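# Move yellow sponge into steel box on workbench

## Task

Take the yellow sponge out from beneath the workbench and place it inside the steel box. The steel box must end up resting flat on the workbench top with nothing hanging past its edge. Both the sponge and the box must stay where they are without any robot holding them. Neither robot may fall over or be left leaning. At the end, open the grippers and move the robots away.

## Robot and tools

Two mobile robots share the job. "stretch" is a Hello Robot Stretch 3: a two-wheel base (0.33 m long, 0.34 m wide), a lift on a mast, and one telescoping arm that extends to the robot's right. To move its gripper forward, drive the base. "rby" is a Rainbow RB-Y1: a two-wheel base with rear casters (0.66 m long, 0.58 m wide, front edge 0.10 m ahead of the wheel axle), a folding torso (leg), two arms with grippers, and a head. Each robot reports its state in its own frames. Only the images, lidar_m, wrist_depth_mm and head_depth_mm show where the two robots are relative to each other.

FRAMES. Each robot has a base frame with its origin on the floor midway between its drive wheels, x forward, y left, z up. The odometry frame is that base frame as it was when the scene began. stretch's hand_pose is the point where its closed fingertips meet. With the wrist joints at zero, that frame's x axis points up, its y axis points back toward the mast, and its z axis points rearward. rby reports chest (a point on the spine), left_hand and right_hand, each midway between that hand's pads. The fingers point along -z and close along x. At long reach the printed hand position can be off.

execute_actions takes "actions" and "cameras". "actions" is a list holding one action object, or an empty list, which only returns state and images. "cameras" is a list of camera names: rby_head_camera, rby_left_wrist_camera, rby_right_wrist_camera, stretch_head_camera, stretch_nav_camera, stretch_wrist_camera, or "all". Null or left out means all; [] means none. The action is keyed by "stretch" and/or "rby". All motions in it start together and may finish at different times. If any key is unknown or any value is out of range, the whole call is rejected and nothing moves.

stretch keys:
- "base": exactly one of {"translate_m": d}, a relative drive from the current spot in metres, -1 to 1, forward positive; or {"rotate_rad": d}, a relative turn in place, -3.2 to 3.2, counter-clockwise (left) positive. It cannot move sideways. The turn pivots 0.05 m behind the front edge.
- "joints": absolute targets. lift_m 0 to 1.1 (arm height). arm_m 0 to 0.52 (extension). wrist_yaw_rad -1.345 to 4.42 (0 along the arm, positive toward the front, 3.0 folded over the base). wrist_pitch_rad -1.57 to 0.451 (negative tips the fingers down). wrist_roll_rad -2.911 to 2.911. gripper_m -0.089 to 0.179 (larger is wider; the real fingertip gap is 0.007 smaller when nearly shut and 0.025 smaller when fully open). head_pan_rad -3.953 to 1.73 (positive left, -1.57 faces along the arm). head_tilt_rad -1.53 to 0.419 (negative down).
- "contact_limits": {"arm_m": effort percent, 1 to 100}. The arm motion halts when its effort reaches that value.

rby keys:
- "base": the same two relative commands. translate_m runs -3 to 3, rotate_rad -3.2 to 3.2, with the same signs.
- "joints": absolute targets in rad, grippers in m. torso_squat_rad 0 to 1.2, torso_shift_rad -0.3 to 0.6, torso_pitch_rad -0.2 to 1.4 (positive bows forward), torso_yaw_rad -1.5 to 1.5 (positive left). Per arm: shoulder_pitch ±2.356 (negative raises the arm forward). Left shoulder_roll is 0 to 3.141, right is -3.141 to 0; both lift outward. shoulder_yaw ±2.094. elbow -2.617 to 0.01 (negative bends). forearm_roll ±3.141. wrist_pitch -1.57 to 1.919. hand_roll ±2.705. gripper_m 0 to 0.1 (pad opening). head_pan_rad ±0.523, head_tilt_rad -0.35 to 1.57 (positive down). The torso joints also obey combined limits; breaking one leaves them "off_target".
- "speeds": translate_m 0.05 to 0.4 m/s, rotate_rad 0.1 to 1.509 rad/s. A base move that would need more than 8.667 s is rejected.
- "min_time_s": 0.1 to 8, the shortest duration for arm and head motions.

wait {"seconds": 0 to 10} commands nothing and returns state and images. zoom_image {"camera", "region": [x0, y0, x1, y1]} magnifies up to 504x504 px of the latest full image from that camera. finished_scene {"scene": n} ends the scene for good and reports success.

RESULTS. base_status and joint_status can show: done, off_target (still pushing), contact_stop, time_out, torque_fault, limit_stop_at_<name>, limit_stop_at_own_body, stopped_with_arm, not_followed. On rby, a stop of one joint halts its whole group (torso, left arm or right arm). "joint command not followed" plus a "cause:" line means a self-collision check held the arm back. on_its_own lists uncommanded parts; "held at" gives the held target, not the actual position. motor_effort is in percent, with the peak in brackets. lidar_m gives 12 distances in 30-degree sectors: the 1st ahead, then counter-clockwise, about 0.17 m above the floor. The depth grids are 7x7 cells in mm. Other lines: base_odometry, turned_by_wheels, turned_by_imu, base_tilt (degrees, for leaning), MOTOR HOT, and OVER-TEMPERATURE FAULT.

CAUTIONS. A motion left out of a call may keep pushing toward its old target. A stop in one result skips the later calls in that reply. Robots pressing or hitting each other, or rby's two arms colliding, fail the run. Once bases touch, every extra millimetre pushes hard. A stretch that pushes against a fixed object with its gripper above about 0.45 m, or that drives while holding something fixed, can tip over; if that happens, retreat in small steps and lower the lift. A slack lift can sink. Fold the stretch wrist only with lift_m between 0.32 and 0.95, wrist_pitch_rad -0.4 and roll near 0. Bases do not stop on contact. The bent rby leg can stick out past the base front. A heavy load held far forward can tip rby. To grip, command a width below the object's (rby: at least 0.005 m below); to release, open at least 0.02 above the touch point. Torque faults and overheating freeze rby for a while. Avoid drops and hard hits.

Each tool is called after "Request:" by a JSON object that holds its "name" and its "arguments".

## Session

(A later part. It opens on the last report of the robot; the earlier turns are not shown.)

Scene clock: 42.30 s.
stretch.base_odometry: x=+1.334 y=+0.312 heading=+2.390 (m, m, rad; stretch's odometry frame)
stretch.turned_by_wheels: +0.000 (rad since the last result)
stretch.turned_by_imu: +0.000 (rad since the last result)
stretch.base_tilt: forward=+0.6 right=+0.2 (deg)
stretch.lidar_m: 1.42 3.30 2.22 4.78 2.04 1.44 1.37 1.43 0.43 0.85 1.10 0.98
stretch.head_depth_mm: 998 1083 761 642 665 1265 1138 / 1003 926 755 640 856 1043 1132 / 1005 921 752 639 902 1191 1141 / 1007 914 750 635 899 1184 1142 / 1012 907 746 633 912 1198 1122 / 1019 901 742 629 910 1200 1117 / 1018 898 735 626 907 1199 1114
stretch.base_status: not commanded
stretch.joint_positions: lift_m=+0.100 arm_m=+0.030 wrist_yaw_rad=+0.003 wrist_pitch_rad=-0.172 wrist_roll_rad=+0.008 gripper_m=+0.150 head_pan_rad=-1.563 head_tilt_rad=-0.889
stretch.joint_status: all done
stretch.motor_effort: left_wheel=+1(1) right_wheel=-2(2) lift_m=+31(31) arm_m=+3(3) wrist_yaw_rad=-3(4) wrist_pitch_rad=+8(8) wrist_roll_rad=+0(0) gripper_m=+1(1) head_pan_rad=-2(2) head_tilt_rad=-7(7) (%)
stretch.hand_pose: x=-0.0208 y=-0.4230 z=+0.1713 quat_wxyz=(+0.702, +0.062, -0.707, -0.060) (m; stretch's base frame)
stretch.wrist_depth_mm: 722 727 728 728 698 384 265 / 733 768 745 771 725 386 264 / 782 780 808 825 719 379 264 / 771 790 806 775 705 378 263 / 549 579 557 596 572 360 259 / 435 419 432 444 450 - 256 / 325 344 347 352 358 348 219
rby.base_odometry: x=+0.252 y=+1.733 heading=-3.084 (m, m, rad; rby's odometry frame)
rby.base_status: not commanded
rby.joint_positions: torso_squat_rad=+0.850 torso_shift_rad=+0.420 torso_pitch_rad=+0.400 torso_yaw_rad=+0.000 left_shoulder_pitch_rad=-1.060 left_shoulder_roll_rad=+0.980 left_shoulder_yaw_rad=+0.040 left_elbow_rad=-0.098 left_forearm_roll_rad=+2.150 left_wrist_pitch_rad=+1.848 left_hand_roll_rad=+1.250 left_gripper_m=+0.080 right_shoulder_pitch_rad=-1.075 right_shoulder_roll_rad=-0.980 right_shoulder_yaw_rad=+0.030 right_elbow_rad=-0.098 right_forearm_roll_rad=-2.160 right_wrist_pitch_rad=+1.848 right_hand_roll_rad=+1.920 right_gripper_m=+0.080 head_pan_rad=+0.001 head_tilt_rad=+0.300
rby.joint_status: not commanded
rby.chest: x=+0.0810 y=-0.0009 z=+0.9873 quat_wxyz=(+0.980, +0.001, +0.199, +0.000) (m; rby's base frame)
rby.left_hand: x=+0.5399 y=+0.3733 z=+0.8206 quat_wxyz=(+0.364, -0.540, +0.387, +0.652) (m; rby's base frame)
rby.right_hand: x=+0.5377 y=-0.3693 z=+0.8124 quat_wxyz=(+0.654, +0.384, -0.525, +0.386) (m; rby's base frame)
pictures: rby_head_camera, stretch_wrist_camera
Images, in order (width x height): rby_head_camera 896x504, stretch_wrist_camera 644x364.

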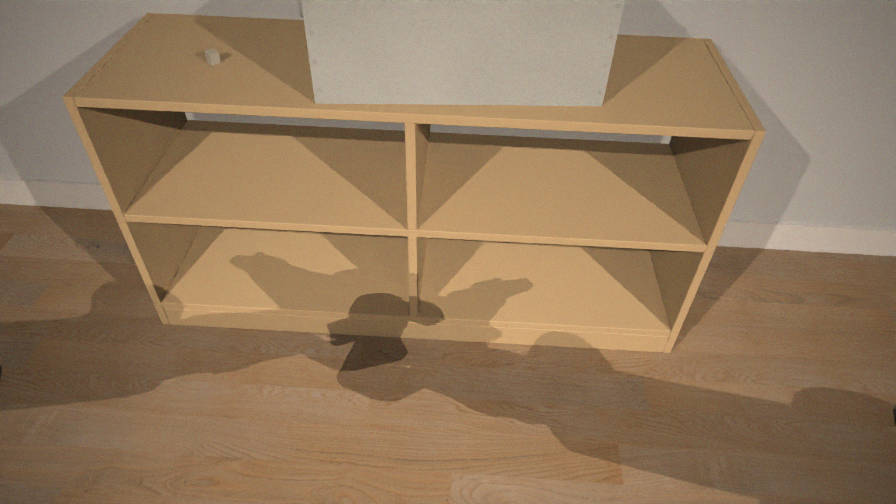

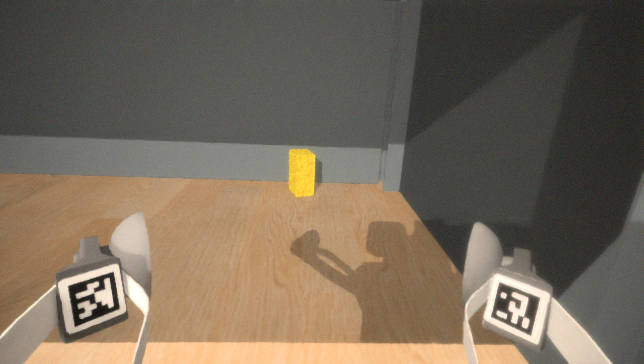

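Request:
{"name": "execute_actions", "arguments": {"actions": [{"stretch":{"base":{"translate_m":0.03},"joints":{"arm_m":0.4}},"rby":{"joints":{"torso_squat_rad":1.05}}}], "cameras": []}}

Request:
{"name": "execute_actions", "arguments": {"actions": [{"rby":{"base":{"translate_m":0.6},"speeds":{"translate_m":0.2}}}], "cameras": ["stretch_wrist_camera","rby_head_camera","rby_left_wrist_camera","rby_right_wrist_camera"]}}

Scene clock: 47.77 s.
stretch.base_odometry: x=+1.312 y=+0.333 heading=+2.390 (m, m, rad; stretch's odometry frame)
stretch.turned_by_wheels: +0.000 (rad since the last result)
stretch.turned_by_imu: +0.001 (rad since the last result)
stretch.base_tilt: forward=+0.5 right=+0.4 (deg)
stretch.lidar_m: 1.41 3.27 2.22 4.74 2.09 1.47 1.40 1.46 0.44 0.97 1.09 0.96
stretch.head_depth_mm: 1000 958 760 643 692 1229 1137 / 1003 925 756 640 906 1099 1128 / 1003 919 753 637 901 1176 1146 / 1007 914 749 636 899 1185 1132 / 1011 906 745 631 913 1194 1124 / 1015 903 741 629 910 1200 1117 / 1017 896 736 626 905 1205 1114
stretch.base_status: done
stretch.joint_positions: lift_m=+0.100 arm_m=+0.400 wrist_yaw_rad=+0.002 wrist_pitch_rad=-0.172 wrist_roll_rad=+0.008 gripper_m=+0.150 head_pan_rad=-1.563 head_tilt_rad=-0.889
stretch.joint_status: all done
stretch.motor_effort: left_wheel=+1(6) right_wheel=-2(2) lift_m=+31(32) arm_m=+4(4) wrist_yaw_rad=-2(2) wrist_pitch_rad=+8(8) wrist_roll_rad=+0(0) gripper_m=+1(1) head_pan_rad=-3(3) head_tilt_rad=-7(7) (%)
stretch.hand_pose: x=-0.0211 y=-0.7930 z=+0.1715 quat_wxyz=(+0.702, +0.061, -0.707, -0.061) (m; stretch's base frame)
stretch.wrist_depth_mm: 375 376 381 380 393 388 285 / 389 390 399 404 402 371 285 / 403 413 420 426 434 379 281 / 432 433 438 440 446 400 282 / 451 452 466 453 476 381 280 / 444 420 427 399 455 - 278 / 326 343 348 354 362 349 266
rby.base_odometry: x=+0.252 y=+1.733 heading=-3.084 (m, m, rad; rby's odometry frame)
rby.base_status: not commanded
rby.joint_positions: torso_squat_rad=+1.050 torso_shift_rad=+0.420 torso_pitch_rad=+0.400 torso_yaw_rad=+0.000 left_shoulder_pitch_rad=-1.060 left_shoulder_roll_rad=+0.980 left_shoulder_yaw_rad=+0.040 left_elbow_rad=-0.098 left_forearm_roll_rad=+2.150 left_wrist_pitch_rad=+1.848 left_hand_roll_rad=+1.250 left_gripper_m=+0.080 right_shoulder_pitch_rad=-1.075 right_shoulder_roll_rad=-0.980 right_shoulder_yaw_rad=+0.030 right_elbow_rad=-0.098 right_forearm_roll_rad=-2.160 right_wrist_pitch_rad=+1.848 right_hand_roll_rad=+1.920 right_gripper_m=+0.080 head_pan_rad=+0.001 head_tilt_rad=+0.300
rby.joint_status: all done
rby.chest: x=+0.0345 y=-0.0008 z=+0.8835 quat_wxyz=(+0.980, +0.001, +0.199, +0.000) (m; rby's base frame)
rby.left_hand: x=+0.4935 y=+0.3734 z=+0.7169 quat_wxyz=(+0.364, -0.540, +0.387, +0.652) (m; rby's base frame)
rby.right_hand: x=+0.4913 y=-0.3692 z=+0.7087 quat_wxyz=(+0.654, +0.384, -0.525, +0.386) (m; rby's base frame)
pictures: none
No camera images: the call's "cameras" was empty. Leave "cameras" out to get every camera's image.

Scene clock: 51.60 s.
stretch.base_odometry: x=+1.312 y=+0.333 heading=+2.390 (m, m, rad; stretch's odometry frame)
stretch.turned_by_wheels: +0.000 (rad since the last result)
stretch.turned_by_imu: +0.001 (rad since the last result)
stretch.base_tilt: forward=+0.6 right=+0.4 (deg)
stretch.lidar_m: 1.41 2.79 2.59 4.76 2.09 1.46 1.40 1.46 0.44 0.97 1.10 0.95
stretch.head_depth_mm: 999 957 761 643 693 1231 1136 / 1005 927 756 640 903 1099 1130 / 1005 919 754 636 901 1177 1142 / 1004 911 748 634 898 1185 1130 / 1011 906 746 633 912 1189 1119 / 1014 902 740 629 908 1198 1114 / 1017 895 737 627 907 1204 1115
stretch.base_status: not commanded
stretch.joint_positions: lift_m=+0.100 arm_m=+0.400 wrist_yaw_rad=+0.002 wrist_pitch_rad=-0.172 wrist_roll_rad=+0.008 gripper_m=+0.150 head_pan_rad=-1.563 head_tilt_rad=-0.889
stretch.joint_status: not commanded
stretch.motor_effort: left_wheel=+1(1) right_wheel=-2(2) lift_m=+31(31) arm_m=+4(3) wrist_yaw_rad=-2(2) wrist_pitch_rad=+8(8) wrist_roll_rad=+0(0) gripper_m=+0(0) head_pan_rad=-2(2) head_tilt_rad=-7(7) (%)
stretch.hand_pose: x=-0.0211 y=-0.7930 z=+0.1715 quat_wxyz=(+0.702, +0.061, -0.707, -0.061) (m; stretch's base frame)
stretch.wrist_depth_mm: 375 377 380 388 390 389 287 / 387 395 400 402 406 369 283 / 412 413 419 420 430 384 282 / 438 431 436 443 446 393 281 / 443 456 459 452 476 377 282 / 434 417 429 395 451 - 278 / 329 343 349 355 358 350 267
rby.base_odometry: x=-0.347 y=+1.699 heading=-3.084 (m, m, rad; rby's odometry frame)
rby.base_status: done
rby.joint_positions: torso_squat_rad=+1.050 torso_shift_rad=+0.420 torso_pitch_rad=+0.400 torso_yaw_rad=+0.000 left_shoulder_pitch_rad=-1.060 left_shoulder_roll_rad=+0.980 left_shoulder_yaw_rad=+0.040 left_elbow_rad=-0.098 left_forearm_roll_rad=+2.150 left_wrist_pitch_rad=+1.848 left_hand_roll_rad=+1.250 left_gripper_m=+0.080 right_shoulder_pitch_rad=-1.075 right_shoulder_roll_rad=-0.980 right_shoulder_yaw_rad=+0.030 right_elbow_rad=-0.098 right_forearm_roll_rad=-2.160 right_wrist_pitch_rad=+1.848 right_hand_roll_rad=+1.920 right_gripper_m=+0.080 head_pan_rad=+0.001 head_tilt_rad=+0.300
rby.joint_status: not commanded
rby.chest: x=+0.0346 y=-0.0008 z=+0.8835 quat_wxyz=(+0.980, +0.001, +0.199, +0.000) (m; rby's base frame)
rby.left_hand: x=+0.4935 y=+0.3734 z=+0.7168 quat_wxyz=(+0.364, -0.540, +0.387, +0.652) (m; rby's base frame)
rby.right_hand: x=+0.4914 y=-0.3692 z=+0.7086 quat_wxyz=(+0.654, +0.384, -0.525, +0.386) (m; rby's base frame)
pictures: rby_head_camera, rby_left_wrist_camera, rby_right_wrist_camera, stretch_wrist_camera
Images, in order (width x height): rby_head_camera 896x504, rby_left_wrist_camera 644x364, rby_right_wrist_camera 644x364, stretch_wrist_camera 644x364.

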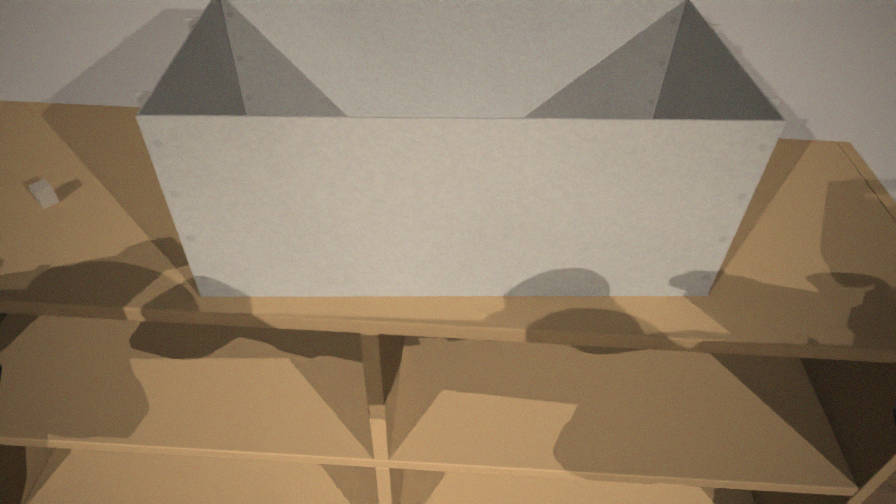

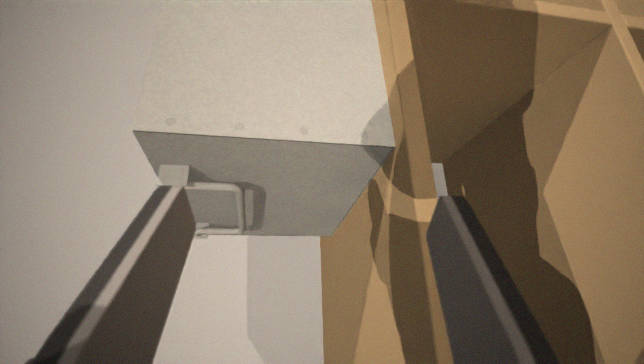

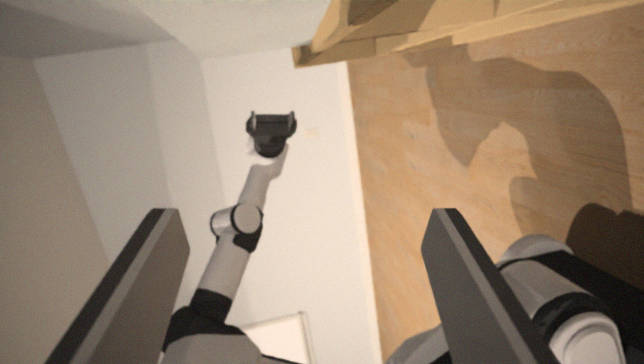

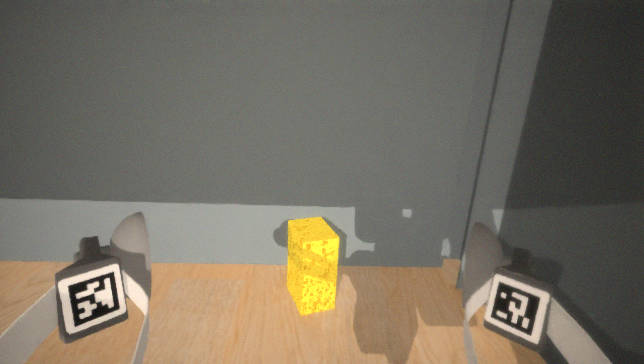

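Request:
{"name": "execute_actions", "arguments": {"actions": [{"stretch":{"joints":{"arm_m":0.52,"lift_m":0.03,"wrist_pitch_rad":-0.45}},"rby":{"joints":{"torso_squat_rad":0.97}}}], "cameras": []}}

Request:
{"name": "execute_actions", "arguments": {"actions": [{"rby":{"base":{"translate_m":0.2},"speeds":{"translate_m":0.1}}}], "cameras": ["stretch_wrist_camera","rby_head_camera","rby_left_wrist_camera","rby_right_wrist_camera"]}}

Scene clock: 54.90 s.
stretch.base_odometry: x=+1.312 y=+0.333 heading=+2.390 (m, m, rad; stretch's odometry frame)
stretch.turned_by_wheels: +0.000 (rad since the last result)
stretch.turned_by_imu: +0.000 (rad since the last result)
stretch.base_tilt: forward=+0.6 right=+0.3 (deg)
stretch.lidar_m: 1.41 2.79 2.58 4.77 2.08 1.47 1.40 1.47 0.44 0.97 1.09 0.95
stretch.head_depth_mm: 1000 961 761 643 692 1233 1135 / 1002 923 756 641 904 1099 1132 / 1004 915 751 638 902 1169 1126 / 1010 914 749 635 899 1186 1134 / 1009 907 747 632 910 1190 1117 / 1012 901 741 628 906 1196 1116 / 1019 897 736 626 907 1200 1112
stretch.base_status: not commanded
stretch.joint_positions: lift_m=+0.030 arm_m=+0.519 wrist_yaw_rad=+0.002 wrist_pitch_rad=-0.463 wrist_roll_rad=+0.008 gripper_m=+0.150 head_pan_rad=-1.563 head_tilt_rad=-0.889
stretch.joint_status: all done
stretch.motor_effort: left_wheel=+1(1) right_wheel=-2(2) lift_m=+32(31) arm_m=+3(5) wrist_yaw_rad=-2(3) wrist_pitch_rad=+5(9) wrist_roll_rad=+0(0) gripper_m=+0(1) head_pan_rad=-3(2) head_tilt_rad=-8(7) (%)
stretch.hand_pose: x=-0.0212 y=-0.8830 z=+0.0331 quat_wxyz=(+0.686, +0.162, -0.690, -0.163) (m; stretch's base frame)
stretch.wrist_depth_mm: 269 273 275 275 276 282 244 / 293 295 297 227 303 305 256 / 313 316 320 226 329 336 269 / 264 266 275 256 288 294 276 / 217 225 223 230 234 242 244 / - 184 193 194 198 - 205 / 159 163 166 169 171 168 180
rby.base_odometry: x=-0.347 y=+1.699 heading=-3.084 (m, m, rad; rby's odometry frame)
rby.base_status: not commanded
rby.joint_positions: torso_squat_rad=+0.970 torso_shift_rad=+0.420 torso_pitch_rad=+0.400 torso_yaw_rad=+0.000 left_shoulder_pitch_rad=-1.060 left_shoulder_roll_rad=+0.980 left_shoulder_yaw_rad=+0.040 left_elbow_rad=-0.098 left_forearm_roll_rad=+2.150 left_wrist_pitch_rad=+1.848 left_hand_roll_rad=+1.250 left_gripper_m=+0.080 right_shoulder_pitch_rad=-1.075 right_shoulder_roll_rad=-0.980 right_shoulder_yaw_rad=+0.030 right_elbow_rad=-0.098 right_forearm_roll_rad=-2.160 right_wrist_pitch_rad=+1.848 right_hand_roll_rad=+1.920 right_gripper_m=+0.080 head_pan_rad=+0.001 head_tilt_rad=+0.300
rby.joint_status: all done
rby.chest: x=+0.0539 y=-0.0009 z=+0.9268 quat_wxyz=(+0.980, +0.001, +0.199, +0.000) (m; rby's base frame)
rby.left_hand: x=+0.5129 y=+0.3733 z=+0.7602 quat_wxyz=(+0.364, -0.540, +0.387, +0.652) (m; rby's base frame)
rby.right_hand: x=+0.5107 y=-0.3692 z=+0.7520 quat_wxyz=(+0.654, +0.384, -0.525, +0.386) (m; rby's base frame)
pictures: none
No camera images: the call's "cameras" was empty. Leave "cameras" out to get every camera's image.

Scene clock: 57.50 s.
stretch.base_odometry: x=+1.312 y=+0.333 heading=+2.390 (m, m, rad; stretch's odometry frame)
stretch.turned_by_wheels: +0.000 (rad since the last result)
stretch.turned_by_imu: +0.000 (rad since the last result)
stretch.base_tilt: forward=+0.7 right=+0.3 (deg)
stretch.lidar_m: 1.42 2.82 2.73 4.75 2.09 1.47 1.40 1.46 0.44 0.97 1.09 0.95
stretch.head_depth_mm: 999 959 761 643 691 1230 1133 / 1001 924 755 641 905 1100 1132 / 1006 919 751 637 904 1171 1131 / 1010 912 749 634 899 1185 1134 / 1009 909 744 632 908 1194 1124 / 1013 902 742 630 908 1196 1121 / 1015 899 738 626 905 1205 1114
stretch.base_status: not commanded
stretch.joint_positions: lift_m=+0.030 arm_m=+0.519 wrist_yaw_rad=+0.002 wrist_pitch_rad=-0.463 wrist_roll_rad=+0.008 gripper_m=+0.150 head_pan_rad=-1.563 head_tilt_rad=-0.889
stretch.joint_status: not commanded
stretch.motor_effort: left_wheel=+1(1) right_wheel=-2(2) lift_m=+32(32) arm_m=+3(4) wrist_yaw_rad=-2(1) wrist_pitch_rad=+5(5) wrist_roll_rad=+0(0) gripper_m=+0(1) head_pan_rad=-2(2) head_tilt_rad=-7(7) (%)
stretch.hand_pose: x=-0.0212 y=-0.8830 z=+0.0331 quat_wxyz=(+0.686, +0.162, -0.690, -0.163) (m; stretch's base frame)
stretch.wrist_depth_mm: 271 270 270 278 277 280 245 / 295 295 296 228 300 310 256 / 315 315 318 226 330 337 268 / 263 264 272 254 285 291 274 / 217 224 224 229 234 242 244 / - 184 191 195 198 - 204 / 158 164 166 169 172 169 180
rby.base_odometry: x=-0.546 y=+1.687 heading=-3.083 (m, m, rad; rby's odometry frame)
rby.base_status: done
rby.joint_positions: torso_squat_rad=+0.970 torso_shift_rad=+0.420 torso_pitch_rad=+0.400 torso_yaw_rad=+0.000 left_shoulder_pitch_rad=-1.060 left_shoulder_roll_rad=+0.980 left_shoulder_yaw_rad=+0.040 left_elbow_rad=-0.098 left_forearm_roll_rad=+2.150 left_wrist_pitch_rad=+1.848 left_hand_roll_rad=+1.250 left_gripper_m=+0.080 right_shoulder_pitch_rad=-1.075 right_shoulder_roll_rad=-0.980 right_shoulder_yaw_rad=+0.030 right_elbow_rad=-0.098 right_forearm_roll_rad=-2.160 right_wrist_pitch_rad=+1.848 right_hand_roll_rad=+1.920 right_gripper_m=+0.080 head_pan_rad=+0.001 head_tilt_rad=+0.300
rby.joint_status: not commanded
rby.chest: x=+0.0539 y=-0.0009 z=+0.9268 quat_wxyz=(+0.980, +0.001, +0.199, +0.000) (m; rby's base frame)
rby.left_hand: x=+0.5129 y=+0.3733 z=+0.7601 quat_wxyz=(+0.364, -0.540, +0.387, +0.652) (m; rby's base frame)
rby.right_hand: x=+0.5107 y=-0.3692 z=+0.7519 quat_wxyz=(+0.654, +0.384, -0.525, +0.386) (m; rby's base frame)
pictures: rby_head_camera, rby_left_wrist_camera, rby_right_wrist_camera, stretch_wrist_camera
Images, in order (width x height): rby_head_camera 896x504, rby_left_wrist_camera 644x364, rby_right_wrist_camera 644x364, stretch_wrist_camera 644x364.

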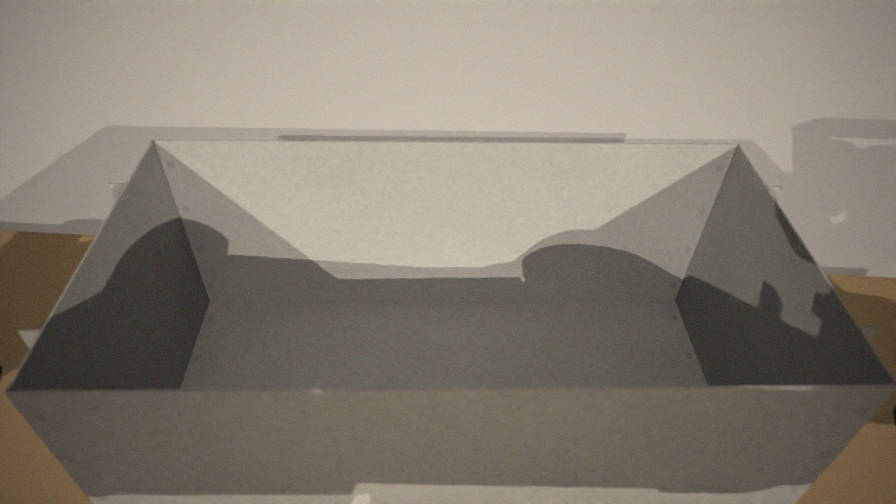

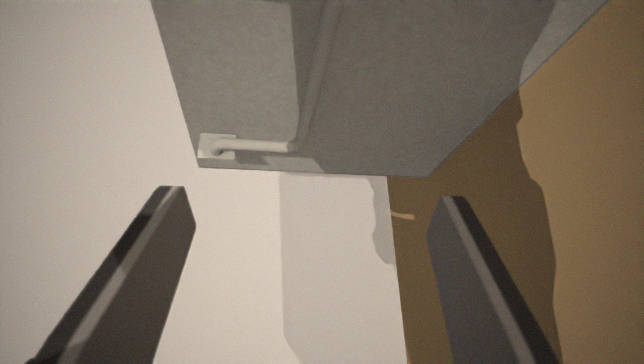

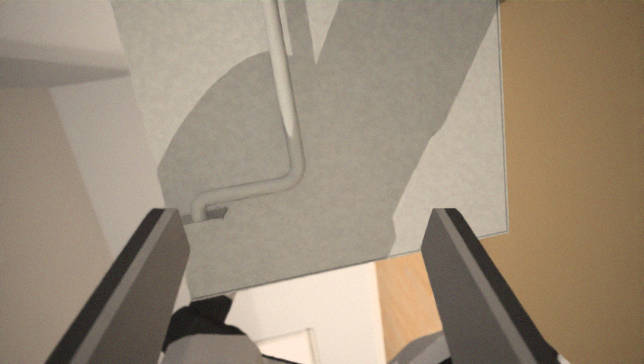

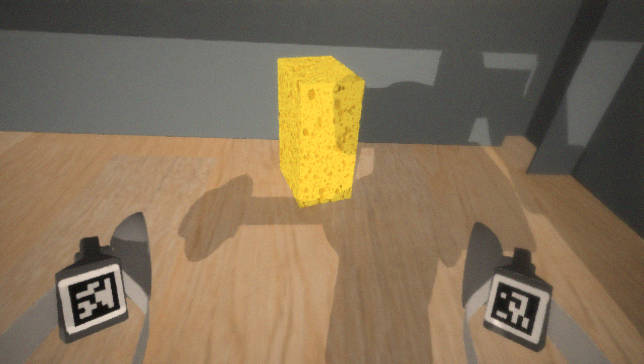

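Request:
{"name": "execute_actions", "arguments": {"actions": [{"stretch":{"joints":{"arm_m":0.03,"lift_m":0.1,"wrist_pitch_rad":-0.15}},"rby":{"joints":{"torso_squat_rad":0.89},"base":{"translate_m":0.08},"speeds":{"translate_m":0.08}}}], "cameras": []}}

Request:
{"name": "execute_actions", "arguments": {"actions": [{"stretch":{"joints":{"wrist_yaw_rad":1.4}},"rby":{"joints":{"left_shoulder_roll_rad":0.86,"right_shoulder_roll_rad":-0.87},"min_time_s":1.5}}], "cameras": ["rby_left_wrist_camera","rby_right_wrist_camera"]}}

Request:
{"name": "execute_actions", "arguments": {"actions": [{"stretch":{"base":{"rotate_rad":-0.5}}}], "cameras": []}}

Request:
{"name": "execute_actions", "arguments": {"actions": [{"stretch":{"base":{"translate_m":0.18}}}], "cameras": []}}

Request:
{"name": "execute_actions", "arguments": {"actions": [{"stretch":{"base":{"rotate_rad":0.5}}}], "cameras": []}}

Request:
{"name": "execute_actions", "arguments": {"actions": [{"stretch":{"base":{"translate_m":-0.158},"joints":{"wrist_yaw_rad":0.5}}}], "cameras": []}}

Request:
{"name": "execute_actions", "arguments": {"actions": [{"stretch":{"joints":{"wrist_yaw_rad":0,"arm_m":0.38}}}], "cameras": ["stretch_wrist_camera"]}}

Scene clock: 64.93 s.
stretch.base_odometry: x=+1.312 y=+0.333 heading=+2.390 (m, m, rad; stretch's odometry frame)
stretch.turned_by_wheels: +0.000 (rad since the last result)
stretch.turned_by_imu: +0.001 (rad since the last result)
stretch.base_tilt: forward=+0.7 right=+0.4 (deg)
stretch.lidar_m: 1.41 2.84 2.79 4.76 2.09 1.47 1.40 1.46 0.44 0.97 1.10 0.95
stretch.head_depth_mm: 998 957 763 642 693 1225 1136 / 1000 924 757 641 905 1100 1130 / 1001 917 751 638 900 1191 1148 / 1004 916 750 635 897 1187 1142 / 1009 907 745 633 911 1188 1123 / 1014 902 743 628 909 1201 1118 / 1017 896 738 627 906 1199 1112
stretch.base_status: not commanded
stretch.joint_positions: lift_m=+0.100 arm_m=+0.030 wrist_yaw_rad=+0.001 wrist_pitch_rad=-0.172 wrist_roll_rad=+0.008 gripper_m=+0.150 head_pan_rad=-1.563 head_tilt_rad=-0.889
stretch.joint_status: all done
stretch.motor_effort: left_wheel=+1(1) right_wheel=-2(2) lift_m=+50(53) arm_m=-3(3) wrist_yaw_rad=-2(2) wrist_pitch_rad=+8(5) wrist_roll_rad=+0(0) gripper_m=+1(0) head_pan_rad=-3(2) head_tilt_rad=-7(7) (%)
stretch.hand_pose: x=-0.0212 y=-0.4236 z=+0.1708 quat_wxyz=(+0.702, +0.061, -0.707, -0.061) (m; stretch's base frame)
stretch.wrist_depth_mm: 716 719 726 752 732 438 304 / 768 746 748 766 728 428 299 / 808 797 812 808 762 427 298 / 754 802 811 785 748 428 295 / 539 581 570 581 584 397 298 / 436 416 427 440 447 - 290 / 325 346 354 355 359 355 282
rby.base_odometry: x=-0.626 y=+1.683 heading=-3.083 (m, m, rad; rby's odometry frame)
rby.base_status: done
rby.joint_positions: torso_squat_rad=+0.890 torso_shift_rad=+0.420 torso_pitch_rad=+0.400 torso_yaw_rad=+0.000 left_shoulder_pitch_rad=-1.060 left_shoulder_roll_rad=+0.980 left_shoulder_yaw_rad=+0.040 left_elbow_rad=-0.098 left_forearm_roll_rad=+2.150 left_wrist_pitch_rad=+1.848 left_hand_roll_rad=+1.250 left_gripper_m=+0.080 right_shoulder_pitch_rad=-1.075 right_shoulder_roll_rad=-0.980 right_shoulder_yaw_rad=+0.030 right_elbow_rad=-0.098 right_forearm_roll_rad=-2.160 right_wrist_pitch_rad=+1.848 right_hand_roll_rad=+1.920 right_gripper_m=+0.080 head_pan_rad=+0.001 head_tilt_rad=+0.300
rby.joint_status: all done
rby.chest: x=+0.0723 y=-0.0009 z=+0.9678 quat_wxyz=(+0.980, +0.001, +0.199, +0.000) (m; rby's base frame)
rby.left_hand: x=+0.5312 y=+0.3733 z=+0.8010 quat_wxyz=(+0.364, -0.540, +0.387, +0.652) (m; rby's base frame)
rby.right_hand: x=+0.5290 y=-0.3693 z=+0.7928 quat_wxyz=(+0.654, +0.384, -0.525, +0.386) (m; rby's base frame)
pictures: none
No camera images: the call's "cameras" was empty. Leave "cameras" out to get every camera's image.

Scene clock: 66.73 s.
stretch.base_odometry: x=+1.312 y=+0.333 heading=+2.390 (m, m, rad; stretch's odometry frame)
stretch.turned_by_wheels: +0.000 (rad since the last result)
stretch.turned_by_imu: +0.000 (rad since the last result)
stretch.base_tilt: forward=+0.7 right=+0.2 (deg)
stretch.lidar_m: 1.41 2.84 2.78 4.74 2.09 1.47 1.40 1.46 0.44 0.97 1.13 0.95
stretch.head_depth_mm: 1000 961 761 642 693 1227 1131 / 1000 924 756 639 904 1099 1131 / 1003 919 753 637 901 1192 1145 / 1008 915 748 635 898 1188 1157 / 1009 911 745 631 912 1191 1140 / 1016 904 740 629 909 1193 1118 / 1019 898 739 626 906 1204 1113
stretch.base_status: not commanded
stretch.joint_positions: lift_m=+0.100 arm_m=+0.030 wrist_yaw_rad=+1.397 wrist_pitch_rad=-0.172 wrist_roll_rad=+0.008 gripper_m=+0.150 head_pan_rad=-1.563 head_tilt_rad=-0.889
stretch.joint_status: all done
stretch.motor_effort: left_wheel=+1(1) right_wheel=-2(2) lift_m=+50(50) arm_m=-3(3) wrist_yaw_rad=+3(3) wrist_pitch_rad=+8(8) wrist_roll_rad=+0(0) gripper_m=+0(0) head_pan_rad=-3(3) head_tilt_rad=-7(7) (%)
stretch.hand_pose: x=+0.2232 y=-0.2182 z=+0.1708 quat_wxyz=(+0.577, +0.501, -0.502, +0.405) (m; stretch's base frame)
stretch.wrist_depth_mm: - - - 958 787 844 827 / - - - 952 848 887 904 / - - - - 896 948 872 / 775 794 807 809 888 903 871 / 533 573 574 578 558 612 614 / 437 415 431 438 402 - 467 / 327 343 348 350 356 291 373
rby.base_odometry: x=-0.626 y=+1.683 heading=-3.083 (m, m, rad; rby's odometry frame)
rby.base_status: not commanded
rby.joint_positions: torso_squat_rad=+0.890 torso_shift_rad=+0.420 torso_pitch_rad=+0.400 torso_yaw_rad=+0.000 left_shoulder_pitch_rad=-1.060 left_shoulder_roll_rad=+0.860 left_shoulder_yaw_rad=+0.040 left_elbow_rad=-0.098 left_forearm_roll_rad=+2.150 left_wrist_pitch_rad=+1.848 left_hand_roll_rad=+1.250 left_gripper_m=+0.080 right_shoulder_pitch_rad=-1.075 right_shoulder_roll_rad=-0.870 right_shoulder_yaw_rad=+0.030 right_elbow_rad=-0.098 right_forearm_roll_rad=-2.160 right_wrist_pitch_rad=+1.848 right_hand_roll_rad=+1.920 right_gripper_m=+0.080 head_pan_rad=+0.001 head_tilt_rad=+0.300
rby.joint_status: all done
rby.chest: x=+0.0723 y=-0.0009 z=+0.9678 quat_wxyz=(+0.980, +0.001, +0.199, +0.000) (m; rby's base frame)
rby.left_hand: x=+0.5308 y=+0.3209 z=+0.7739 quat_wxyz=(+0.354, -0.531, +0.441, +0.631) (m; rby's base frame)
rby.right_hand: x=+0.5283 y=-0.3206 z=+0.7685 quat_wxyz=(+0.634, +0.433, -0.518, +0.378) (m; rby's base frame)
pictures: rby_left_wrist_camera, rby_right_wrist_camera
Images, in order (width x height): rby_left_wrist_camera 644x364, rby_right_wrist_camera 644x364.

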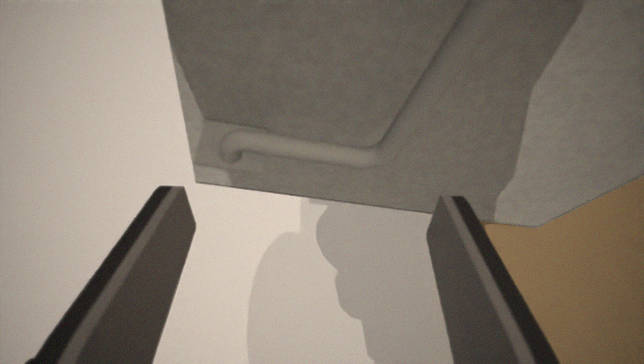

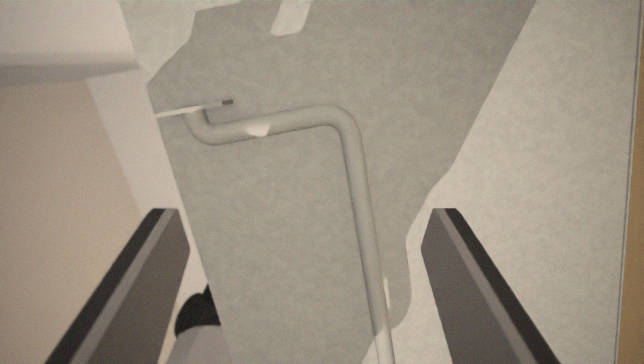

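Scene clock: 68.47 s.
stretch.base_odometry: x=+1.312 y=+0.333 heading=+1.890 (m, m, rad; stretch's odometry frame)
stretch.turned_by_wheels: -0.500 (rad since the last result)
stretch.turned_by_imu: -0.492 (rad since the last result)
stretch.base_tilt: forward=+0.6 right=+0.4 (deg)
stretch.lidar_m: 0.95 1.51 2.80 2.78 4.78 2.01 1.46 1.40 1.48 0.45 1.06 1.10
stretch.head_depth_mm: 1335 1590 1875 1655 1441 1270 1129 / 1264 1497 1811 1651 1426 1261 1132 / 1197 1403 1697 665 1405 1261 1147 / 1133 1317 766 636 931 1216 1163 / 1083 1171 745 633 913 1203 1139 / 1031 903 742 631 889 1145 1115 / 987 899 738 627 570 862 1101
stretch.base_status: done
stretch.joint_positions: lift_m=+0.100 arm_m=+0.030 wrist_yaw_rad=+1.398 wrist_pitch_rad=-0.172 wrist_roll_rad=+0.008 gripper_m=+0.150 head_pan_rad=-1.563 head_tilt_rad=-0.889
stretch.joint_status: not commanded
stretch.motor_effort: left_wheel=+1(5) right_wheel=-2(6) lift_m=+50(50) arm_m=-3(4) wrist_yaw_rad=+2(2) wrist_pitch_rad=+8(8) wrist_roll_rad=+0(0) gripper_m=+1(0) head_pan_rad=-2(3) head_tilt_rad=-7(7) (%)
stretch.hand_pose: x=+0.2232 y=-0.2181 z=+0.1708 quat_wxyz=(+0.577, +0.501, -0.502, +0.405) (m; stretch's base frame)
stretch.wrist_depth_mm: - 816 888 - 978 779 679 / - 831 952 - - 819 692 / - 885 - - - 840 685 / 767 732 824 857 914 808 720 / 546 560 502 577 585 622 632 / 436 412 423 368 446 - 468 / 328 346 347 326 299 350 369
rby.base_odometry: x=-0.626 y=+1.683 heading=-3.083 (m, m, rad; rby's odometry frame)
rby.base_status: not commanded
rby.joint_positions: torso_squat_rad=+0.890 torso_shift_rad=+0.420 torso_pitch_rad=+0.400 torso_yaw_rad=+0.000 left_shoulder_pitch_rad=-1.060 left_shoulder_roll_rad=+0.860 left_shoulder_yaw_rad=+0.040 left_elbow_rad=-0.098 left_forearm_roll_rad=+2.150 left_wrist_pitch_rad=+1.848 left_hand_roll_rad=+1.250 left_gripper_m=+0.080 right_shoulder_pitch_rad=-1.075 right_shoulder_roll_rad=-0.870 right_shoulder_yaw_rad=+0.030 right_elbow_rad=-0.098 right_forearm_roll_rad=-2.160 right_wrist_pitch_rad=+1.848 right_hand_roll_rad=+1.920 right_gripper_m=+0.080 head_pan_rad=+0.001 head_tilt_rad=+0.300
rby.joint_status: not commanded
rby.chest: x=+0.0723 y=-0.0009 z=+0.9678 quat_wxyz=(+0.980, +0.001, +0.199, +0.000) (m; rby's base frame)
rby.left_hand: x=+0.5308 y=+0.3209 z=+0.7739 quat_wxyz=(+0.354, -0.531, +0.441, +0.631) (m; rby's base frame)
rby.right_hand: x=+0.5283 y=-0.3206 z=+0.7685 quat_wxyz=(+0.634, +0.433, -0.518, +0.378) (m; rby's base frame)
pictures: none
No camera images: the call's "cameras" was empty. Leave "cameras" out to get every camera's image.

Scene clock: 71.40 s.
stretch.base_odometry: x=+1.255 y=+0.504 heading=+1.890 (m, m, rad; stretch's odometry frame)
stretch.turned_by_wheels: +0.000 (rad since the last result)
stretch.turned_by_imu: +0.001 (rad since the last result)
stretch.base_tilt: forward=+0.5 right=+0.2 (deg)
stretch.lidar_m: 0.77 1.24 2.84 2.75 4.87 2.24 1.62 1.57 0.49 0.61 0.97 1.00
stretch.head_depth_mm: 1223 1466 1757 643 1387 1268 1130 / 1160 1369 756 639 902 1220 1131 / 1094 1227 753 638 591 1209 1146 / 1046 914 750 636 572 1146 1157 / 994 906 745 631 549 851 1123 / 950 904 741 629 547 806 1089 / 908 899 738 627 544 513 1056
stretch.base_status: done
stretch.joint_positions: lift_m=+0.100 arm_m=+0.030 wrist_yaw_rad=+1.398 wrist_pitch_rad=-0.172 wrist_roll_rad=+0.008 gripper_m=+0.150 head_pan_rad=-1.563 head_tilt_rad=-0.889
stretch.joint_status: not commanded
stretch.motor_effort: left_wheel=+1(6) right_wheel=-2(2) lift_m=+50(50) arm_m=-3(4) wrist_yaw_rad=+2(1) wrist_pitch_rad=+7(7) wrist_roll_rad=+0(0) gripper_m=+1(0) head_pan_rad=-3(2) head_tilt_rad=-8(7) (%)
stretch.hand_pose: x=+0.2232 y=-0.2181 z=+0.1708 quat_wxyz=(+0.577, +0.501, -0.502, +0.405) (m; stretch's base frame)
stretch.wrist_depth_mm: - 626 727 866 839 712 603 / - 680 785 958 894 723 605 / - 694 791 981 932 760 629 / 752 686 787 871 881 770 632 / 545 497 567 577 591 632 617 / 434 391 357 435 446 - 472 / 327 340 297 352 363 353 377
rby.base_odometry: x=-0.626 y=+1.683 heading=-3.083 (m, m, rad; rby's odometry frame)
rby.base_status: not commanded
rby.joint_positions: torso_squat_rad=+0.890 torso_shift_rad=+0.420 torso_pitch_rad=+0.400 torso_yaw_rad=+0.000 left_shoulder_pitch_rad=-1.060 left_shoulder_roll_rad=+0.860 left_shoulder_yaw_rad=+0.040 left_elbow_rad=-0.098 left_forearm_roll_rad=+2.150 left_wrist_pitch_rad=+1.848 left_hand_roll_rad=+1.250 left_gripper_m=+0.080 right_shoulder_pitch_rad=-1.075 right_shoulder_roll_rad=-0.870 right_shoulder_yaw_rad=+0.030 right_elbow_rad=-0.098 right_forearm_roll_rad=-2.160 right_wrist_pitch_rad=+1.848 right_hand_roll_rad=+1.920 right_gripper_m=+0.080 head_pan_rad=+0.001 head_tilt_rad=+0.300
rby.joint_status: not commanded
rby.chest: x=+0.0723 y=-0.0009 z=+0.9678 quat_wxyz=(+0.980, +0.001, +0.199, +0.000) (m; rby's base frame)
rby.left_hand: x=+0.5308 y=+0.3209 z=+0.7739 quat_wxyz=(+0.354, -0.531, +0.441, +0.631) (m; rby's base frame)
rby.right_hand: x=+0.5283 y=-0.3206 z=+0.7685 quat_wxyz=(+0.634, +0.433, -0.518, +0.378) (m; rby's base frame)
pictures: none
No camera images: the call's "cameras" was empty. Leave "cameras" out to get every camera's image.

Scene clock: 73.13 s.
stretch.base_odometry: x=+1.255 y=+0.504 heading=+2.390 (m, m, rad; stretch's odometry frame)
stretch.turned_by_wheels: +0.500 (rad since the last result)
stretch.turned_by_imu: +0.493 (rad since the last result)
stretch.base_tilt: forward=+0.6 right=+0.4 (deg)
stretch.lidar_m: 1.10 2.94 2.74 4.84 2.31 1.63 1.57 0.48 0.59 0.98 1.03 0.78
stretch.head_depth_mm: 914 932 760 644 557 847 1115 / 920 927 759 639 554 843 1116 / 923 921 753 638 553 843 1124 / 924 914 749 634 551 852 1128 / 927 907 746 634 549 850 1125 / 932 904 741 630 546 849 1117 / 935 896 739 626 545 858 1113
stretch.base_status: done
stretch.joint_positions: lift_m=+0.100 arm_m=+0.030 wrist_yaw_rad=+1.398 wrist_pitch_rad=-0.172 wrist_roll_rad=+0.008 gripper_m=+0.150 head_pan_rad=-1.563 head_tilt_rad=-0.889
stretch.joint_status: not commanded
stretch.motor_effort: left_wheel=-1(5) right_wheel=+1(4) lift_m=+50(50) arm_m=-4(3) wrist_yaw_rad=+2(2) wrist_pitch_rad=+8(8) wrist_roll_rad=+0(0) gripper_m=+0(0) head_pan_rad=-2(3) head_tilt_rad=-7(7) (%)
stretch.hand_pose: x=+0.2233 y=-0.2181 z=+0.1708 quat_wxyz=(+0.577, +0.501, -0.502, +0.405) (m; stretch's base frame)
stretch.wrist_depth_mm: - - - 616 635 662 716 / - - - 655 665 706 747 / - - - 687 695 747 776 / 757 791 819 716 719 798 783 / 533 575 569 539 588 631 627 / 425 415 426 413 431 - 470 / 324 347 350 346 306 349 376
rby.base_odometry: x=-0.626 y=+1.683 heading=-3.083 (m, m, rad; rby's odometry frame)
rby.base_status: not commanded
rby.joint_positions: torso_squat_rad=+0.890 torso_shift_rad=+0.420 torso_pitch_rad=+0.400 torso_yaw_rad=+0.000 left_shoulder_pitch_rad=-1.060 left_shoulder_roll_rad=+0.860 left_shoulder_yaw_rad=+0.040 left_elbow_rad=-0.098 left_forearm_roll_rad=+2.150 left_wrist_pitch_rad=+1.848 left_hand_roll_rad=+1.250 left_gripper_m=+0.080 right_shoulder_pitch_rad=-1.075 right_shoulder_roll_rad=-0.870 right_shoulder_yaw_rad=+0.030 right_elbow_rad=-0.098 right_forearm_roll_rad=-2.160 right_wrist_pitch_rad=+1.848 right_hand_roll_rad=+1.920 right_gripper_m=+0.080 head_pan_rad=+0.001 head_tilt_rad=+0.300
rby.joint_status: not commanded
rby.chest: x=+0.0723 y=-0.0009 z=+0.9678 quat_wxyz=(+0.980, +0.001, +0.199, +0.000) (m; rby's base frame)
rby.left_hand: x=+0.5308 y=+0.3209 z=+0.7739 quat_wxyz=(+0.354, -0.531, +0.441, +0.631) (m; rby's base frame)
rby.right_hand: x=+0.5283 y=-0.3206 z=+0.7685 quat_wxyz=(+0.634, +0.433, -0.518, +0.378) (m; rby's base frame)
pictures: none
No camera images: the call's "cameras" was empty. Leave "cameras" out to get every camera's image.

Scene clock: 75.67 s.
stretch.base_odometry: x=+1.371 y=+0.396 heading=+2.390 (m, m, rad; stretch's odometry frame)
stretch.turned_by_wheels: +0.000 (rad since the last result)
stretch.turned_by_imu: +0.000 (rad since the last result)
stretch.base_tilt: forward=+0.6 right=+0.3 (deg)
stretch.lidar_m: 1.12 2.93 2.85 4.85 2.08 1.47 1.41 1.46 0.37 0.96 1.01 0.92
stretch.head_depth_mm: 920 960 762 644 557 803 1131 / 923 928 759 641 554 845 1118 / 929 920 754 638 553 855 1126 / 926 911 749 635 551 852 1130 / 932 907 746 631 548 862 1120 / 937 903 740 630 547 861 1121 / 937 898 740 627 544 860 1115
stretch.base_status: done
stretch.joint_positions: lift_m=+0.100 arm_m=+0.030 wrist_yaw_rad=+0.502 wrist_pitch_rad=-0.172 wrist_roll_rad=+0.008 gripper_m=+0.150 head_pan_rad=-1.563 head_tilt_rad=-0.889
stretch.joint_status: all done
stretch.motor_effort: left_wheel=-1(6) right_wheel=+0(4) lift_m=+50(50) arm_m=-3(3) wrist_yaw_rad=-3(3) wrist_pitch_rad=+8(8) wrist_roll_rad=+1(0) gripper_m=+0(0) head_pan_rad=-2(3) head_tilt_rad=-7(7) (%)
stretch.hand_pose: x=+0.0981 y=-0.3930 z=+0.1708 quat_wxyz=(+0.695, +0.234, -0.670, +0.115) (m; stretch's base frame)
stretch.wrist_depth_mm: 717 929 815 752 668 592 549 / 725 908 888 765 672 624 571 / 747 944 914 824 724 640 569 / 709 800 842 794 736 648 600 / 540 562 570 583 594 582 608 / 445 416 439 443 442 - 465 / 329 343 350 349 361 350 374
rby.base_odometry: x=-0.626 y=+1.683 heading=-3.083 (m, m, rad; rby's odometry frame)
rby.base_status: not commanded
rby.joint_positions: torso_squat_rad=+0.890 torso_shift_rad=+0.420 torso_pitch_rad=+0.400 torso_yaw_rad=+0.000 left_shoulder_pitch_rad=-1.060 left_shoulder_roll_rad=+0.860 left_shoulder_yaw_rad=+0.040 left_elbow_rad=-0.098 left_forearm_roll_rad=+2.150 left_wrist_pitch_rad=+1.848 left_hand_roll_rad=+1.250 left_gripper_m=+0.080 right_shoulder_pitch_rad=-1.075 right_shoulder_roll_rad=-0.870 right_shoulder_yaw_rad=+0.030 right_elbow_rad=-0.098 right_forearm_roll_rad=-2.160 right_wrist_pitch_rad=+1.848 right_hand_roll_rad=+1.920 right_gripper_m=+0.080 head_pan_rad=+0.001 head_tilt_rad=+0.300
rby.joint_status: not commanded
rby.chest: x=+0.0723 y=-0.0009 z=+0.9678 quat_wxyz=(+0.980, +0.001, +0.199, +0.000) (m; rby's base frame)
rby.left_hand: x=+0.5308 y=+0.3209 z=+0.7739 quat_wxyz=(+0.354, -0.531, +0.441, +0.631) (m; rby's base frame)
rby.right_hand: x=+0.5283 y=-0.3206 z=+0.7685 quat_wxyz=(+0.634, +0.433, -0.518, +0.378) (m; rby's base frame)
pictures: none
No camera images: the call's "cameras" was empty. Leave "cameras" out to get every camera's image.

Scene clock: 79.43 s.
stretch.base_odometry: x=+1.371 y=+0.396 heading=+2.390 (m, m, rad; stretch's odometry frame)
stretch.turned_by_wheels: +0.000 (rad since the last result)
stretch.turned_by_imu: +0.001 (rad since the last result)
stretch.base_tilt: forward=+0.6 right=+0.2 (deg)
stretch.lidar_m: 1.12 2.94 2.85 4.84 2.08 1.46 1.41 1.46 0.37 0.96 1.01 0.92
stretch.head_depth_mm: 921 960 761 645 557 800 1134 / 924 924 756 640 554 842 1113 / 928 918 753 636 552 847 1126 / 929 915 748 635 551 853 1126 / 931 909 744 631 549 866 1122 / 936 903 741 628 547 862 1116 / 939 896 738 627 544 859 1113
stretch.base_status: not commanded
stretch.joint_positions: lift_m=+0.100 arm_m=+0.380 wrist_yaw_rad=+0.002 wrist_pitch_rad=-0.172 wrist_roll_rad=+0.008 gripper_m=+0.150 head_pan_rad=-1.563 head_tilt_rad=-0.889
stretch.joint_status: all done
stretch.motor_effort: left_wheel=-1(1) right_wheel=+0(0) lift_m=+50(50) arm_m=+4(5) wrist_yaw_rad=-1(2) wrist_pitch_rad=+8(8) wrist_roll_rad=+0(0) gripper_m=+0(0) head_pan_rad=-2(3) head_tilt_rad=-8(7) (%)
stretch.hand_pose: x=-0.0211 y=-0.7730 z=+0.1709 quat_wxyz=(+0.702, +0.061, -0.707, -0.061) (m; stretch's base frame)
stretch.wrist_depth_mm: 317 316 322 324 323 332 287 / 328 336 330 341 340 348 287 / 344 354 351 355 364 365 282 / 361 362 368 376 378 380 284 / 384 386 390 393 398 346 280 / 398 404 406 315 417 - 277 / 326 339 346 324 362 350 265
rby.base_odometry: x=-0.626 y=+1.683 heading=-3.083 (m, m, rad; rby's odometry frame)
rby.base_status: not commanded
rby.joint_positions: torso_squat_rad=+0.890 torso_shift_rad=+0.420 torso_pitch_rad=+0.400 torso_yaw_rad=+0.000 left_shoulder_pitch_rad=-1.060 left_shoulder_roll_rad=+0.860 left_shoulder_yaw_rad=+0.040 left_elbow_rad=-0.098 left_forearm_roll_rad=+2.150 left_wrist_pitch_rad=+1.848 left_hand_roll_rad=+1.250 left_gripper_m=+0.080 right_shoulder_pitch_rad=-1.075 right_shoulder_roll_rad=-0.870 right_shoulder_yaw_rad=+0.030 right_elbow_rad=-0.098 right_forearm_roll_rad=-2.160 right_wrist_pitch_rad=+1.848 right_hand_roll_rad=+1.920 right_gripper_m=+0.080 head_pan_rad=+0.001 head_tilt_rad=+0.300
rby.joint_status: not commanded
rby.chest: x=+0.0723 y=-0.0009 z=+0.9678 quat_wxyz=(+0.980, +0.001, +0.199, +0.000) (m; rby's base frame)
rby.left_hand: x=+0.5308 y=+0.3209 z=+0.7739 quat_wxyz=(+0.354, -0.531, +0.441, +0.631) (m; rby's base frame)
rby.right_hand: x=+0.5283 y=-0.3206 z=+0.7685 quat_wxyz=(+0.634, +0.433, -0.518, +0.378) (m; rby's base frame)
pictures: stretch_wrist_camera
Images, in order (width x height): stretch_wrist_camera 644x364.

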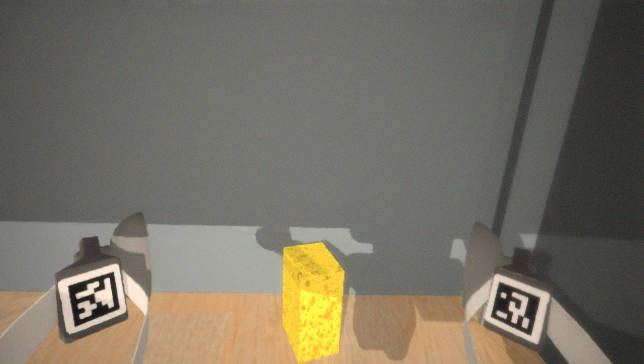

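Request:
{"name": "execute_actions", "arguments": {"actions": [{"stretch":{"joints":{"arm_m":0.5,"lift_m":0.04,"wrist_pitch_rad":-0.4}},"rby":{"joints":{"left_shoulder_roll_rad":0.79,"right_shoulder_roll_rad":-0.81},"min_time_s":2}}], "cameras": ["rby_left_wrist_camera","rby_right_wrist_camera","stretch_wrist_camera","rby_head_camera"]}}

Scene clock: 83.40 s.
stretch.base_odometry: x=+1.371 y=+0.396 heading=+2.390 (m, m, rad; stretch's odometry frame)
stretch.turned_by_wheels: +0.000 (rad since the last result)
stretch.turned_by_imu: +0.001 (rad since the last result)
stretch.base_tilt: forward=+0.5 right=+0.4 (deg)
stretch.lidar_m: 1.12 2.93 2.85 4.82 2.09 1.47 1.41 1.46 0.37 0.96 1.01 0.92
stretch.head_depth_mm: 922 958 760 642 557 801 1130 / 923 925 757 639 554 845 1111 / 924 916 753 638 552 854 1115 / 930 914 750 635 550 852 1125 / 930 907 746 632 549 866 1120 / 935 900 740 630 547 860 1115 / 939 896 738 626 544 857 1112
stretch.base_status: not commanded
stretch.joint_positions: lift_m=+0.040 arm_m=+0.500 wrist_yaw_rad=+0.002 wrist_pitch_rad=-0.413 wrist_roll_rad=+0.008 gripper_m=+0.150 head_pan_rad=-1.563 head_tilt_rad=-0.889
stretch.joint_status: all done
stretch.motor_effort: left_wheel=-1(1) right_wheel=+1(0) lift_m=+32(45) arm_m=+4(5) wrist_yaw_rad=-2(2) wrist_pitch_rad=+4(6) wrist_roll_rad=+0(0) gripper_m=+1(0) head_pan_rad=-2(2) head_tilt_rad=-7(7) (%)
stretch.hand_pose: x=-0.0212 y=-0.8696 z=+0.0540 quat_wxyz=(+0.690, +0.145, -0.694, -0.145) (m; stretch's base frame)
stretch.wrist_depth_mm: 208 209 210 212 213 217 221 / 223 226 226 228 232 231 243 / 242 246 247 240 251 253 261 / 265 266 266 166 276 278 273 / 253 260 261 177 270 279 251 / - 209 218 199 224 - 234 / 179 186 190 190 193 190 204
rby.base_odometry: x=-0.626 y=+1.683 heading=-3.083 (m, m, rad; rby's odometry frame)
rby.base_status: not commanded
rby.joint_positions: torso_squat_rad=+0.890 torso_shift_rad=+0.420 torso_pitch_rad=+0.400 torso_yaw_rad=+0.001 left_shoulder_pitch_rad=-1.060 left_shoulder_roll_rad=+0.793 left_shoulder_yaw_rad=+0.041 left_elbow_rad=-0.098 left_forearm_roll_rad=+2.151 left_wrist_pitch_rad=+1.848 left_hand_roll_rad=+1.250 left_gripper_m=+0.080 right_shoulder_pitch_rad=-1.075 right_shoulder_roll_rad=-0.811 right_shoulder_yaw_rad=+0.030 right_elbow_rad=-0.098 right_forearm_roll_rad=-2.160 right_wrist_pitch_rad=+1.848 right_hand_roll_rad=+1.920 right_gripper_m=+0.080 head_pan_rad=+0.001 head_tilt_rad=+0.300
rby.joint_status: all done
rby.chest: x=+0.0722 y=-0.0008 z=+0.9678 quat_wxyz=(+0.980, +0.001, +0.199, +0.000) (m; rby's base frame)
rby.left_hand: x=+0.5285 y=+0.2910 z=+0.7611 quat_wxyz=(+0.347, -0.526, +0.471, +0.617) (m; rby's base frame)
rby.right_hand: x=+0.5263 y=-0.2937 z=+0.7573 quat_wxyz=(+0.622, +0.459, -0.513, +0.373) (m; rby's base frame)
pictures: rby_head_camera, rby_left_wrist_camera, rby_right_wrist_camera, stretch_wrist_camera
Images, in order (width x height): rby_head_camera 896x504, rby_left_wrist_camera 644x364, rby_right_wrist_camera 644x364, stretch_wrist_camera 644x364.

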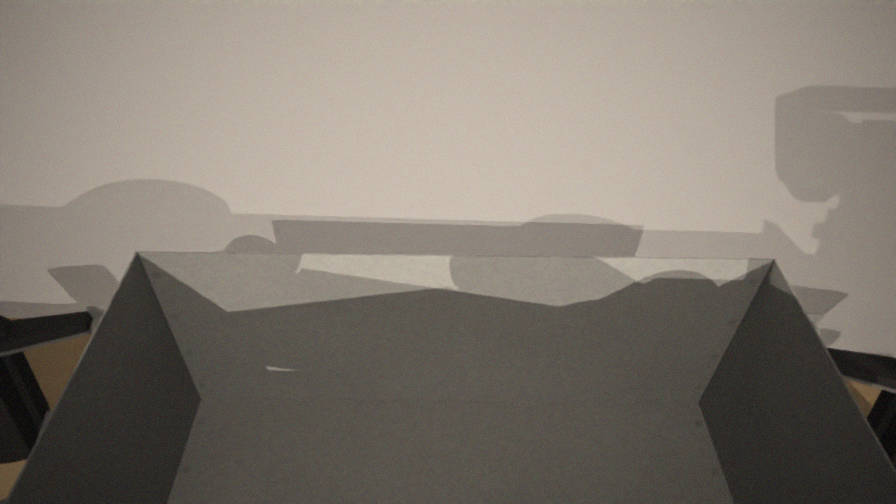

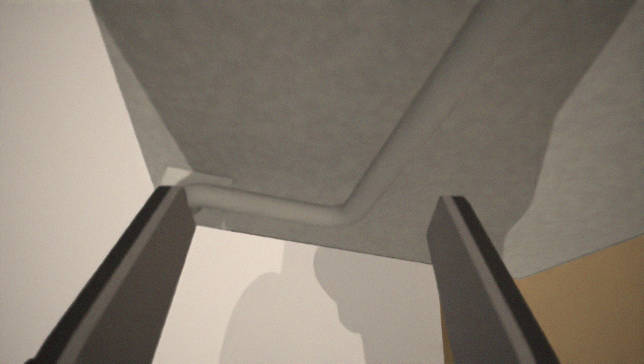

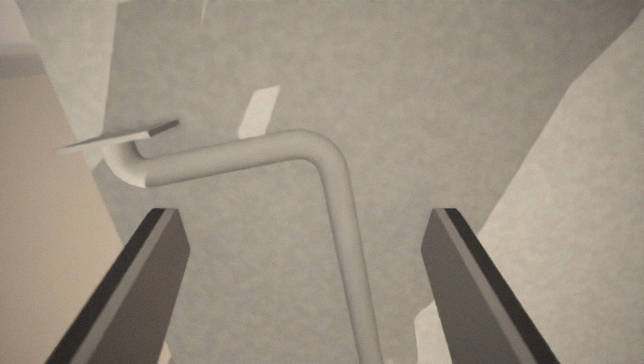

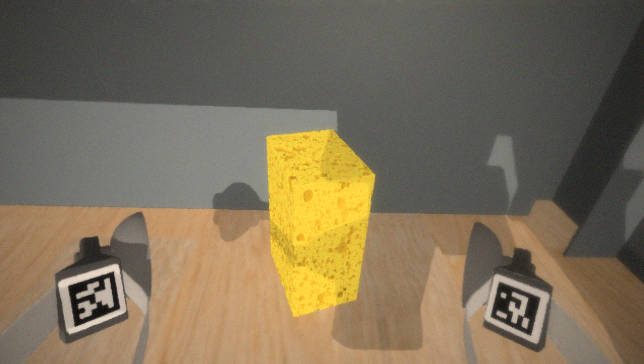

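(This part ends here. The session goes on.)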